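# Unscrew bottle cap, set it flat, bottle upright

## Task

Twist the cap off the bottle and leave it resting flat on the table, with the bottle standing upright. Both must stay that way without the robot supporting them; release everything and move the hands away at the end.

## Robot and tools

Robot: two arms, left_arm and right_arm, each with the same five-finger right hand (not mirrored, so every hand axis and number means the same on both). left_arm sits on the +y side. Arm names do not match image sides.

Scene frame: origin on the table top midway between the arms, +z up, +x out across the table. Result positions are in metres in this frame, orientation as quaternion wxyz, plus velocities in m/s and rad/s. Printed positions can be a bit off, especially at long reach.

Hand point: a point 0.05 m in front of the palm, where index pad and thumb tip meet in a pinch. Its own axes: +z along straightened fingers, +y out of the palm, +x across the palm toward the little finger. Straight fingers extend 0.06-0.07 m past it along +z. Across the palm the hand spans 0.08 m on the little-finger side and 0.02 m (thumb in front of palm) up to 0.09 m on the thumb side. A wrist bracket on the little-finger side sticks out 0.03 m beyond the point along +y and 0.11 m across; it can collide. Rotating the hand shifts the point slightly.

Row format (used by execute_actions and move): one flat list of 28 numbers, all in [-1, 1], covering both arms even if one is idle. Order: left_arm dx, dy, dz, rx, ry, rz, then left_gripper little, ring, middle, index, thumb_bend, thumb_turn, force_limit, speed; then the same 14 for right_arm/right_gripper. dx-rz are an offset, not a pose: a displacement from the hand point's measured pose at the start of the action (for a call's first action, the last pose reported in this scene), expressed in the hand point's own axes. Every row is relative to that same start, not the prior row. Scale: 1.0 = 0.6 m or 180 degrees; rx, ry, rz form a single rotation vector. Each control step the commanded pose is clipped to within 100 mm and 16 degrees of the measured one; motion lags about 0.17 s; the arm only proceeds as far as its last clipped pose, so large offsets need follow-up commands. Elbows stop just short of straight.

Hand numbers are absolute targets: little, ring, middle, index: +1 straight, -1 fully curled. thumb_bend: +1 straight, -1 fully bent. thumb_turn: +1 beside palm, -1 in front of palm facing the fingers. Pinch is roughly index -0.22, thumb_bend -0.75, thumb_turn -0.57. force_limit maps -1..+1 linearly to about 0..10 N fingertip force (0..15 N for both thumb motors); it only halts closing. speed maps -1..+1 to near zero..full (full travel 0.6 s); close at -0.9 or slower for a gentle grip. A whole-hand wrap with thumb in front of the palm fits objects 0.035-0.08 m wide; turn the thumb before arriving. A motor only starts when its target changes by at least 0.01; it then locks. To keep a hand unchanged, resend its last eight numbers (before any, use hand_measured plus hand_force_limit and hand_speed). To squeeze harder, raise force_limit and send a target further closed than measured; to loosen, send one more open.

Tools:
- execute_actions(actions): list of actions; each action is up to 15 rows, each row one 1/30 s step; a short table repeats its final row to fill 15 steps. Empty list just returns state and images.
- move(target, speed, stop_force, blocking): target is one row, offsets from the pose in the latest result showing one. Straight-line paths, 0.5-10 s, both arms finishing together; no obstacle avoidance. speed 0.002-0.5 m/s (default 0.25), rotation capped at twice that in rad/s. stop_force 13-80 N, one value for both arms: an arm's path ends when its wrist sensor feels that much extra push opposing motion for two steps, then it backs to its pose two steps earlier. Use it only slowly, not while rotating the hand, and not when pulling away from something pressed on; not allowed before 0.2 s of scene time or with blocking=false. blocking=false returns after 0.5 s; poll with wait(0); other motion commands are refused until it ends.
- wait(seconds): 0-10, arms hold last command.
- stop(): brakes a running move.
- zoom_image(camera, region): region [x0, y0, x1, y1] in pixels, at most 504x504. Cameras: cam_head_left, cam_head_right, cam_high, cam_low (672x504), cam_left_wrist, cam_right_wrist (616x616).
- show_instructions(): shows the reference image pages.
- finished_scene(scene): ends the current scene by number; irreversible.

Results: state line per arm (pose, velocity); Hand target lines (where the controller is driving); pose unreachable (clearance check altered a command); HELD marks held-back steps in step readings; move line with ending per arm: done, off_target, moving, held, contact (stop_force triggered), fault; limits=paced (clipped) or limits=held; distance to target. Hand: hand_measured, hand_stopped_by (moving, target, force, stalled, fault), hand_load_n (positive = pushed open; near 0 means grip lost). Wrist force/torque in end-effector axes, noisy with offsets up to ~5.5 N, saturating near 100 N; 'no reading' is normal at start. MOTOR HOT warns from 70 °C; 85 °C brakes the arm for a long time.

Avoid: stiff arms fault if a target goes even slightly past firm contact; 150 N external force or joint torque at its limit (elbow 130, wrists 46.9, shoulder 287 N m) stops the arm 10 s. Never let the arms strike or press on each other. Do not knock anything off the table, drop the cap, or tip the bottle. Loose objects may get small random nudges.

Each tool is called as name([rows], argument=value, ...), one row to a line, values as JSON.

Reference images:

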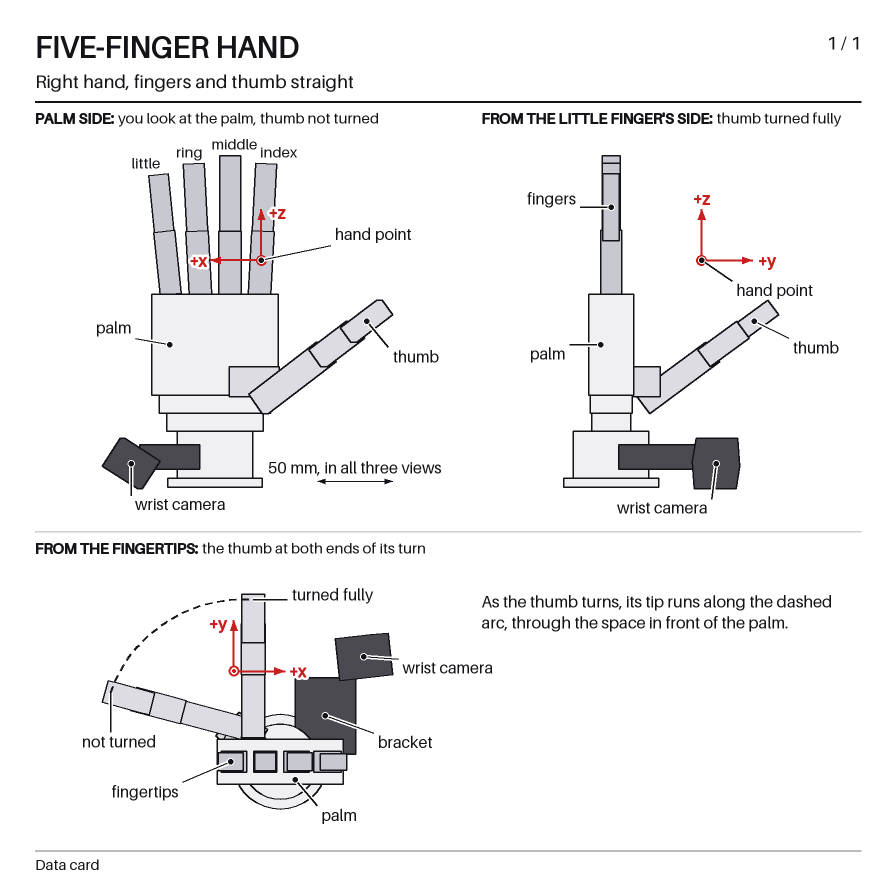

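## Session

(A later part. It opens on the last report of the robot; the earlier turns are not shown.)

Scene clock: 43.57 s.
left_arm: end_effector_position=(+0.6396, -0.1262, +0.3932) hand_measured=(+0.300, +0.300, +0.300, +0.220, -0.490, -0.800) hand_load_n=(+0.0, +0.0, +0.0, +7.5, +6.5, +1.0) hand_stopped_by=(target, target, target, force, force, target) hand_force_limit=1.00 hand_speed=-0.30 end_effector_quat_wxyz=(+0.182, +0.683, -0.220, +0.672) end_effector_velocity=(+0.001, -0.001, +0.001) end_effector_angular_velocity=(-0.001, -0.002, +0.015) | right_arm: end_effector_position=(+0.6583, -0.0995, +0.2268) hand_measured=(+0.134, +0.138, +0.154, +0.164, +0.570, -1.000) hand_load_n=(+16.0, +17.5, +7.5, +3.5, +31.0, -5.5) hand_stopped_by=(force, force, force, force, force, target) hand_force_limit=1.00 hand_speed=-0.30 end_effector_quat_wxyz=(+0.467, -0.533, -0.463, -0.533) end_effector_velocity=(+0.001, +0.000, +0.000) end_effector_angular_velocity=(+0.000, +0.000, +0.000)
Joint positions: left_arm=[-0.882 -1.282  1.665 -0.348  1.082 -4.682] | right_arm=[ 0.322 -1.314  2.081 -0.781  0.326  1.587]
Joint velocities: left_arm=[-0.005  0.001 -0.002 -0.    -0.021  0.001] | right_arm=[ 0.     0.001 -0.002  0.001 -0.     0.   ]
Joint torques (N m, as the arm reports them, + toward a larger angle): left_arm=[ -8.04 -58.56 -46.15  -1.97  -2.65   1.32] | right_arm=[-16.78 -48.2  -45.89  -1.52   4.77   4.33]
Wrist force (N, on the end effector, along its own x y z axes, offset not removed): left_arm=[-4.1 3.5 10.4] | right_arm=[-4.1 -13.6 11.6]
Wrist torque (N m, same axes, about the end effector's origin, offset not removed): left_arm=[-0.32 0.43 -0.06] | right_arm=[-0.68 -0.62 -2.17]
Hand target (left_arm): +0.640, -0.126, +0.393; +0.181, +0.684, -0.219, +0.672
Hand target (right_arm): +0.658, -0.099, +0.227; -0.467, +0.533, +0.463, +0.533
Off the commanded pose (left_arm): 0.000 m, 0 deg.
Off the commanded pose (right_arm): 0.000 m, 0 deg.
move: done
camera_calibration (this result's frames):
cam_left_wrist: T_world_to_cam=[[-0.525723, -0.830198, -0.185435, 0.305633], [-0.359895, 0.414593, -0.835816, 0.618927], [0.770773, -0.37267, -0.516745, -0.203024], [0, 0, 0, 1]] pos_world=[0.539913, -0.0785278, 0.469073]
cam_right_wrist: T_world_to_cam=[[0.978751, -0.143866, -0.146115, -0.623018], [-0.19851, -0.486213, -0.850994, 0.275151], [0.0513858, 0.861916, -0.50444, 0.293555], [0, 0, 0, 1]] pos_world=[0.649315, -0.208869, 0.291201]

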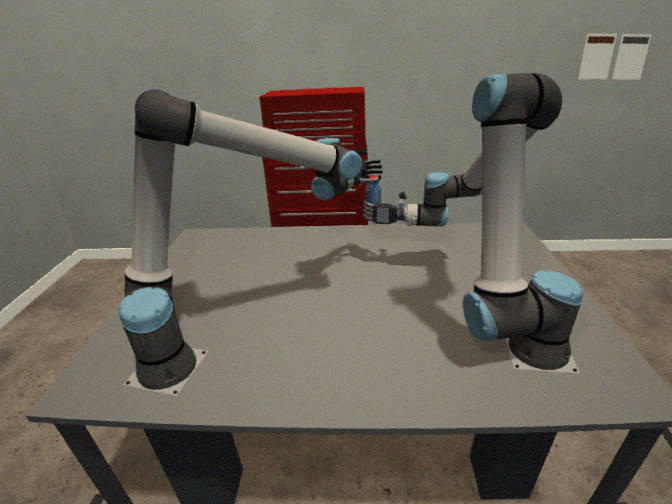

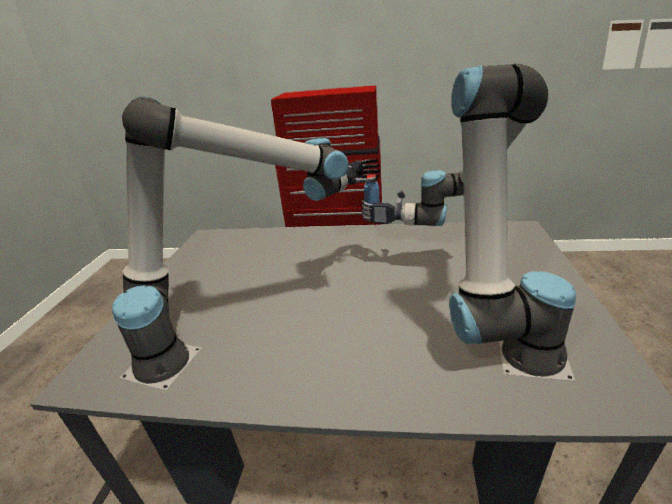

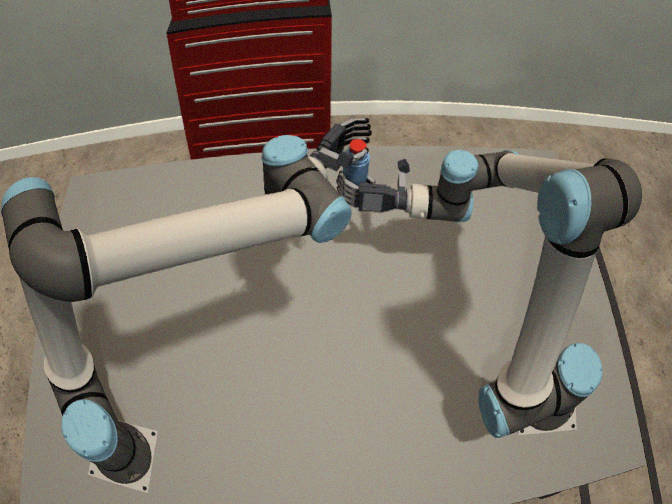

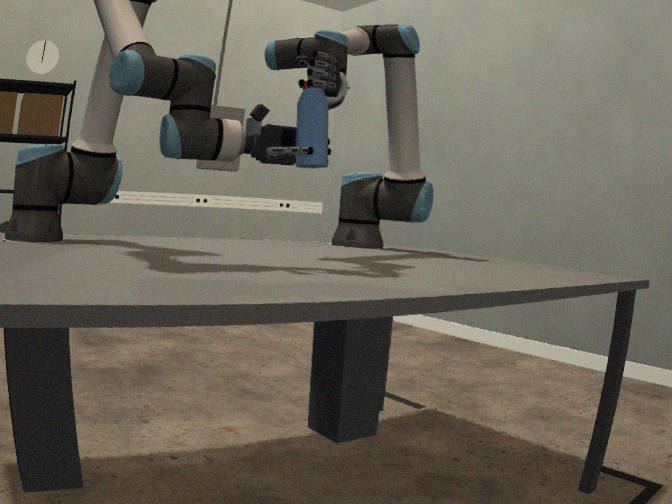

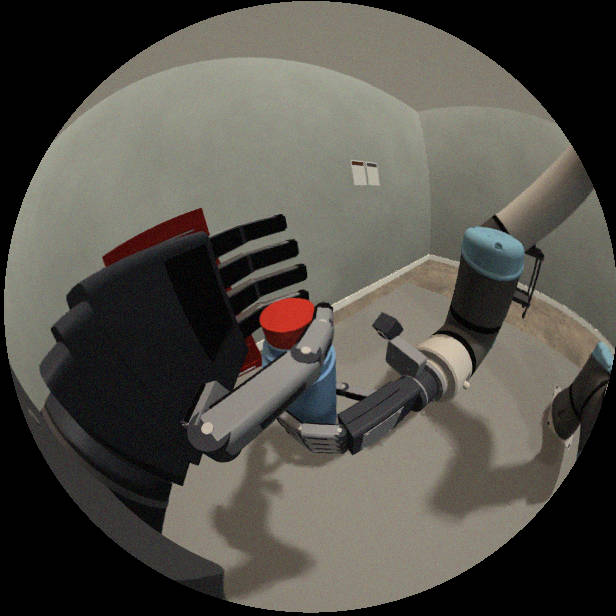

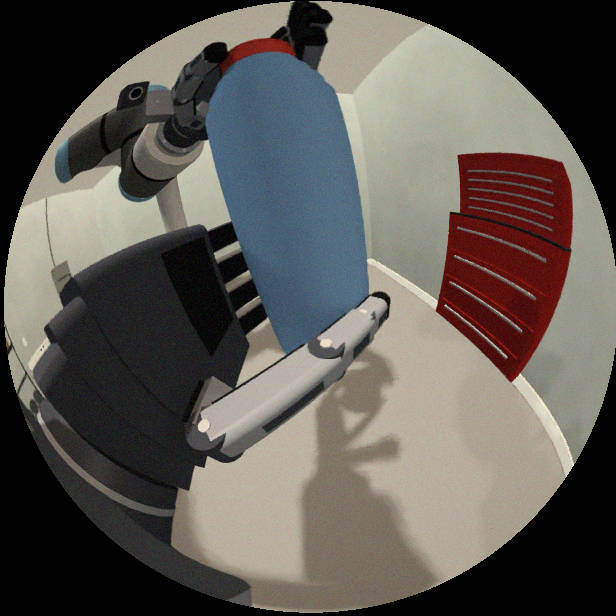

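move(target=[0,0.003,0.025,0.167,0,0,0.3,0.3,0.3,-1,-1,-0.8,1,-0.3, 0,0,0,0,0,0,-1,-1,-1,-1,-1,-1,1,-0.3], speed=0.2)

move(target=[0,0,0,0,0,0,0.3,0.3,0.3,0.6,0.6,-0.8,1,0.5, 0,0,0,0,0,0,-1,-1,-1,-1,-1,-1,1,-0.3])

zoom_image(camera="cam_low", region=[240,20,440,180])

Scene clock: 45.63 s.
left_arm: end_effector_position=(+0.6511, -0.1358, +0.3927) hand_measured=(+0.300, +0.300, +0.300, +0.220, -0.492, -0.800) hand_load_n=(+0.0, +0.0, +0.0, +0.5, +0.0, +0.0) hand_stopped_by=(target, target, target, force, force, target) hand_force_limit=1.00 hand_speed=-0.30 end_effector_quat_wxyz=(-0.001, +0.707, -0.038, +0.706) end_effector_velocity=(+0.001, -0.001, +0.000) end_effector_angular_velocity=(-0.001, -0.001, +0.014) | right_arm: end_effector_position=(+0.6583, -0.0995, +0.2268) hand_measured=(+0.132, +0.136, +0.154, +0.164, +0.570, -1.000) hand_load_n=(+3.0, +9.5, +7.0, +10.0, +29.0, +7.5) hand_stopped_by=(force, force, force, force, force, target) hand_force_limit=1.00 hand_speed=-0.30 end_effector_quat_wxyz=(+0.467, -0.533, -0.463, -0.533) end_effector_velocity=(-0.000, +0.000, -0.001) end_effector_angular_velocity=(-0.000, +0.002, +0.000)
Joint positions: left_arm=[-1.032 -1.18   1.537 -0.35   0.41  -4.664] | right_arm=[ 0.322 -1.314  2.081 -0.781  0.326  1.587]
Joint velocities: left_arm=[-0.003  0.005 -0.007  0.    -0.016  0.001] | right_arm=[ 0.     0.001  0.     0.001 -0.     0.   ]
Joint torques (N m, as the arm reports them, + toward a larger angle): left_arm=[-10.9  -58.36 -50.27   1.11  -2.56   1.35] | right_arm=[-14.92 -43.99 -38.92  -1.39   1.55   3.15]
Wrist force (N, on the end effector, along its own x y z axes, offset not removed): left_arm=[-0.8 -1.0 -0.7] | right_arm=[0.9 -5.7 -7.7]
Wrist torque (N m, same axes, about the end effector's origin, offset not removed): left_arm=[-0.11 0.10 0.05] | right_arm=[-0.60 0.15 0.01]
Hand target (left_arm): +0.651, -0.136, +0.393; -0.001, +0.707, -0.038, +0.706
Hand target (right_arm): +0.658, -0.099, +0.227; -0.467, +0.533, +0.463, +0.533
Off the commanded pose (left_arm): 0.000 m, 0 deg.
Off the commanded pose (right_arm): 0.000 m, 0 deg.
move: done
camera_calibration (this result's frames):
cam_left_wrist: T_world_to_cam=[[-0.0363586, -0.980366, -0.193806, -0.032101], [-0.494842, 0.186151, -0.84881, 0.688559], [0.868222, 0.0650419, -0.491895, -0.229523], [0, 0, 0, 1]] pos_world=[0.538838, -0.144718, 0.465333]
cam_right_wrist: T_world_to_cam=[[0.978747, -0.143911, -0.146099, -0.623046], [-0.198519, -0.486198, -0.851, 0.275175], [0.0514346, 0.861917, -0.504434, 0.293529], [0, 0, 0, 1]] pos_world=[0.649334, -0.208871, 0.291213]

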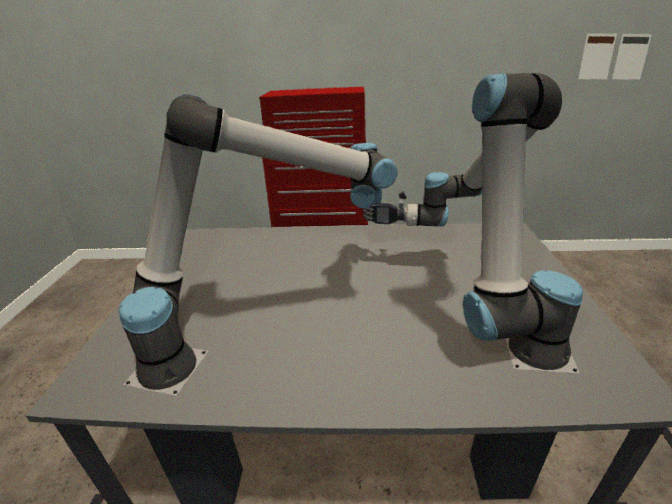

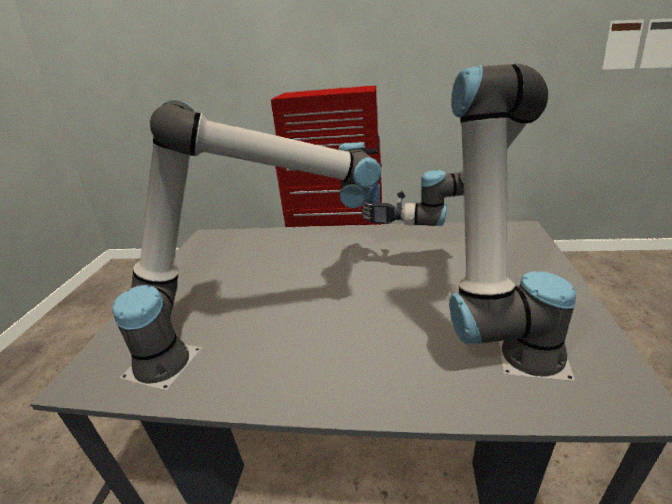

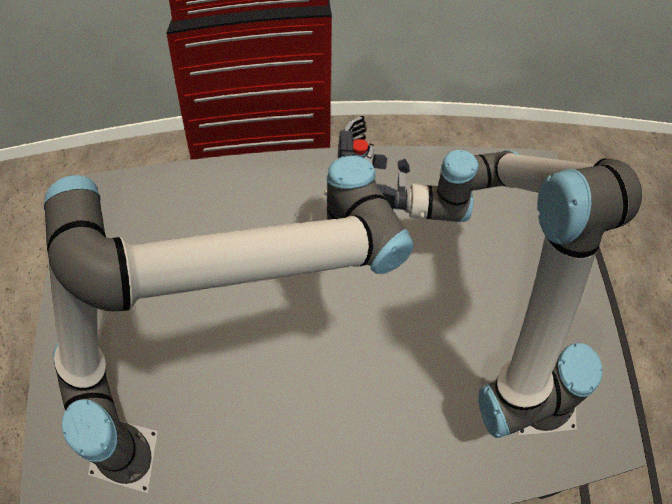

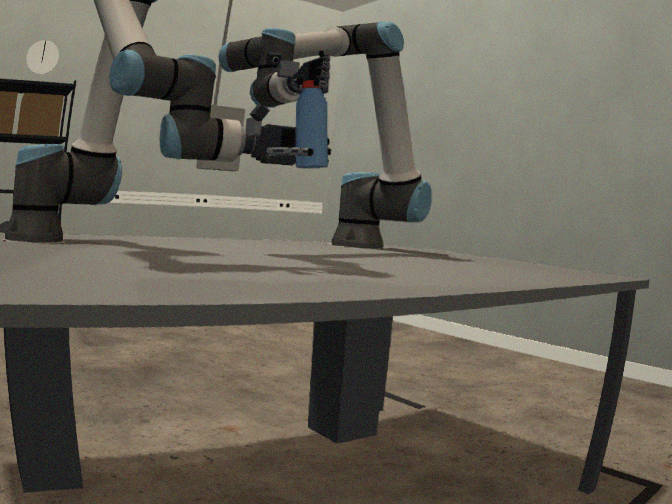

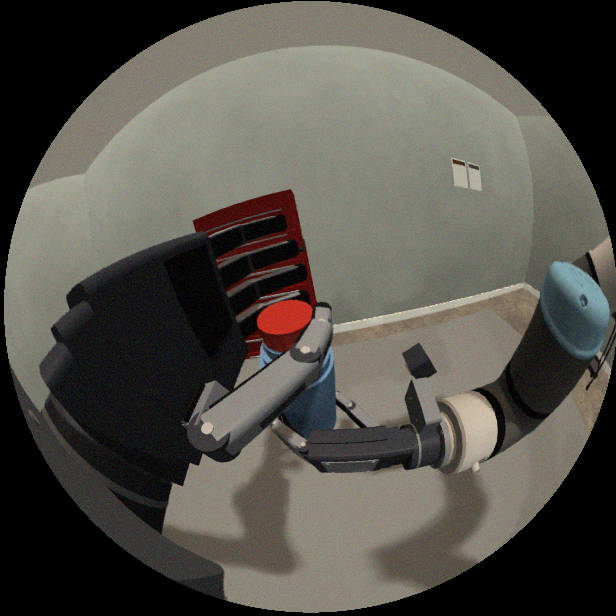

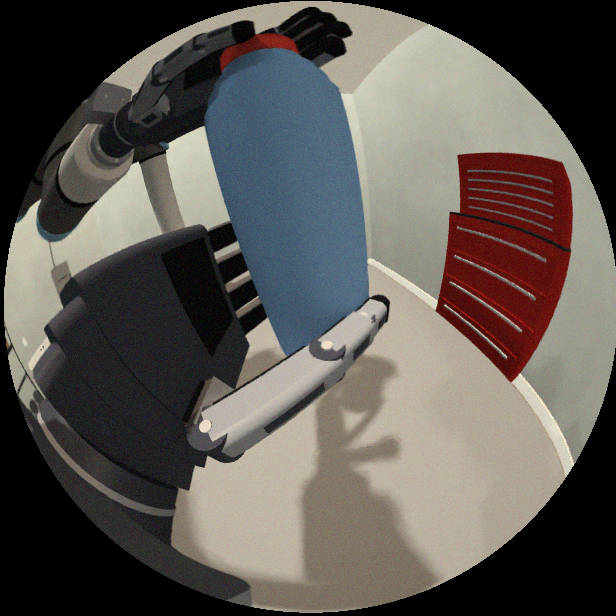

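Scene clock: 46.60 s.
left_arm: end_effector_position=(+0.6511, -0.1358, +0.3927) hand_measured=(+0.300, +0.300, +0.300, +0.600, +0.600, -0.800) hand_load_n=(+0.0, +0.0, +0.0, +0.0, +0.0, +0.0) hand_stopped_by=(target, target, target, target, target, target) hand_force_limit=1.00 hand_speed=0.50 end_effector_quat_wxyz=(-0.001, +0.707, -0.039, +0.706) end_effector_velocity=(+0.000, +0.001, +0.001) end_effector_angular_velocity=(+0.000, +0.000, +0.001) | right_arm: end_effector_position=(+0.6583, -0.0995, +0.2268) hand_measured=(+0.132, +0.136, +0.154, +0.164, +0.570, -1.000) hand_load_n=(+2.5, +9.5, +7.0, +10.0, +29.0, +8.0) hand_stopped_by=(force, force, force, force, force, target) hand_force_limit=1.00 hand_speed=-0.30 end_effector_quat_wxyz=(+0.467, -0.533, -0.463, -0.533) end_effector_velocity=(+0.001, +0.000, +0.002) end_effector_angular_velocity=(+0.001, -0.002, +0.000)
Joint positions: left_arm=[-1.032 -1.18   1.537 -0.35   0.41  -4.664] | right_arm=[ 0.322 -1.314  2.081 -0.781  0.326  1.587]
Joint velocities: left_arm=[ 0.    -0.001  0.     0.002 -0.    -0.   ] | right_arm=[ 0.    -0.001 -0.001  0.     0.     0.   ]
Joint torques (N m, as the arm reports them, + toward a larger angle): left_arm=[ 10.74 -77.26 -32.26  -0.94   2.6   -2.06] | right_arm=[-15.31 -44.61 -40.73  -1.74   1.29   3.16]
Wrist force (N, on the end effector, along its own x y z axes, offset not removed): left_arm=[-1.5 0.5 -4.9] | right_arm=[-3.0 1.1 -2.7]
Wrist torque (N m, same axes, about the end effector's origin, offset not removed): left_arm=[0.17 0.39 -0.04] | right_arm=[0.25 0.36 -0.14]
Hand target (left_arm): +0.651, -0.136, +0.393; -0.001, +0.707, -0.038, +0.706
Hand target (right_arm): +0.658, -0.099, +0.227; -0.467, +0.533, +0.463, +0.533
Off the commanded pose (left_arm): 0.000 m, 0 deg.
Off the commanded pose (right_arm): 0.000 m, 0 deg.
move: done
camera_calibration (this result's frames):
cam_left_wrist: T_world_to_cam=[[-0.0364017, -0.980351, -0.193875, -0.032069], [-0.494845, 0.186232, -0.848791, 0.688546], [0.868218, 0.0650405, -0.491901, -0.229492], [0, 0, 0, 1]] pos_world=[0.538806, -0.144742, 0.465326]
cam_right_wrist: T_world_to_cam=[[0.978746, -0.143911, -0.1461, -0.623046], [-0.19852, -0.486198, -0.851, 0.275175], [0.0514351, 0.861917, -0.504434, 0.293529], [0, 0, 0, 1]] pos_world=[0.649334, -0.208871, 0.291213]

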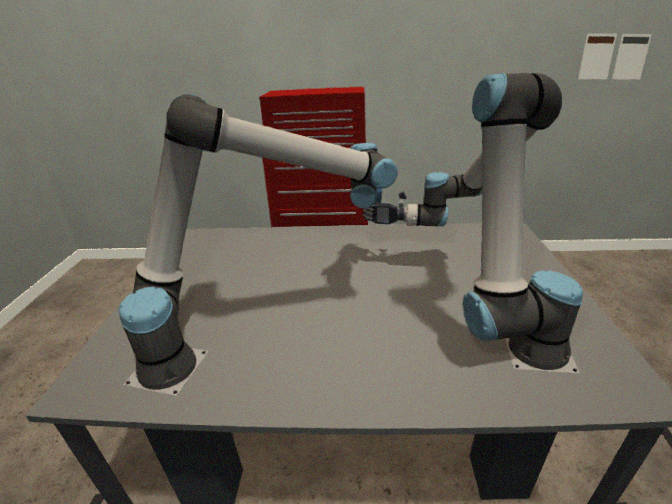

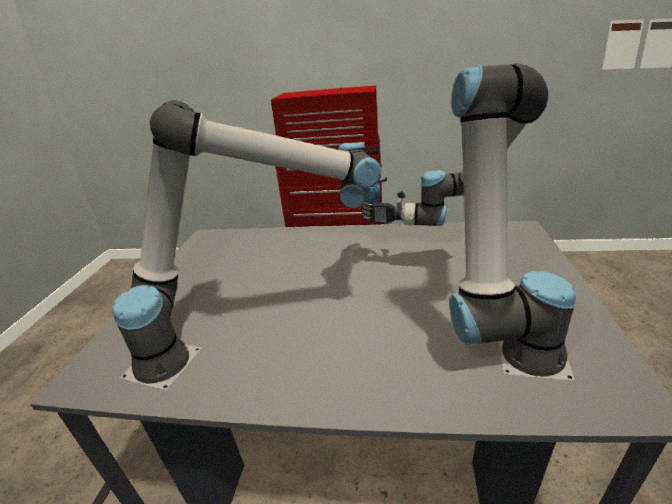

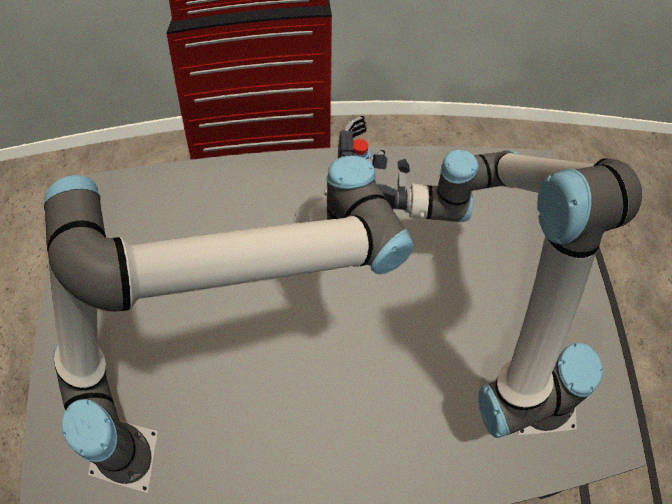

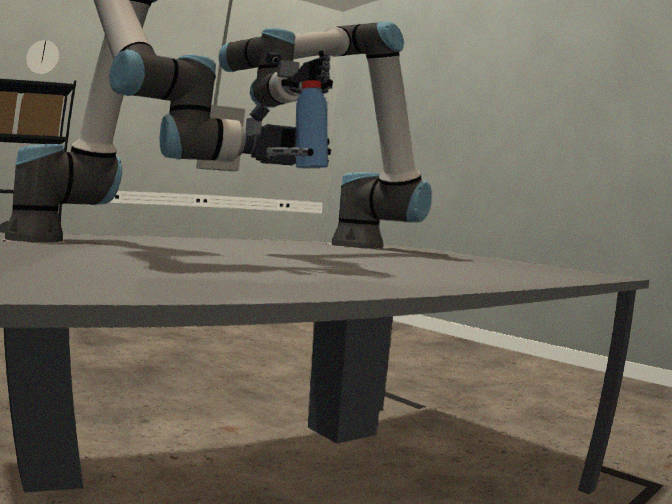

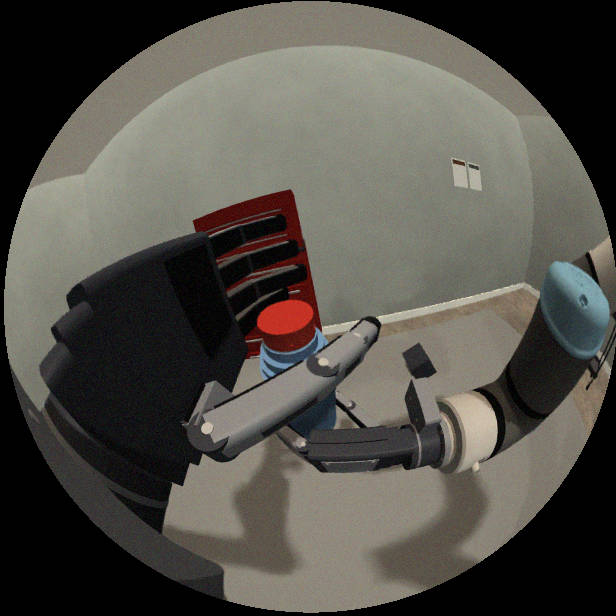

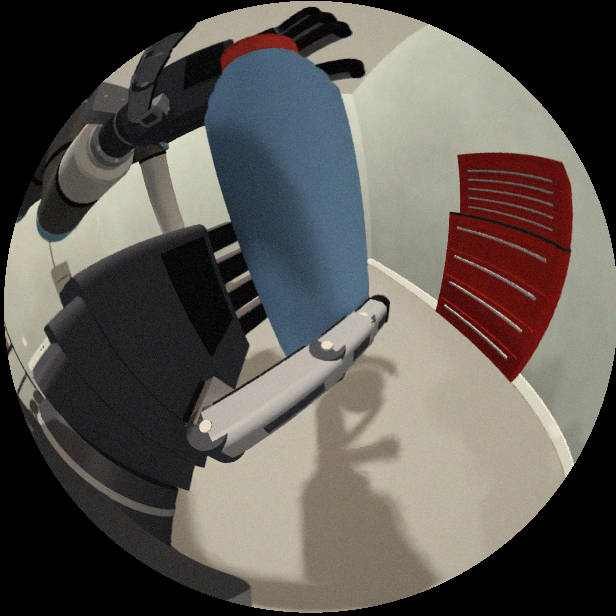

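Region (240, 20, 440, 180) of cam_low's 672x504 image, scaled by 2.520, with more detail than that image has; it fills the top 403 rows of this view, and the rest is white.

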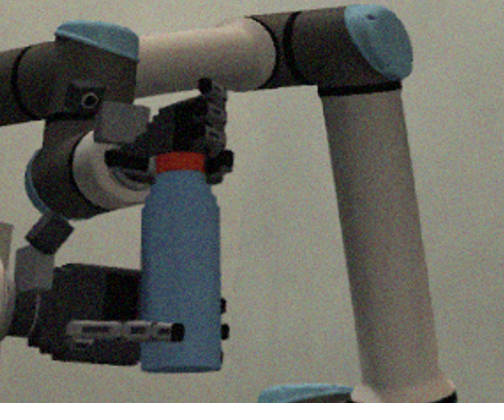

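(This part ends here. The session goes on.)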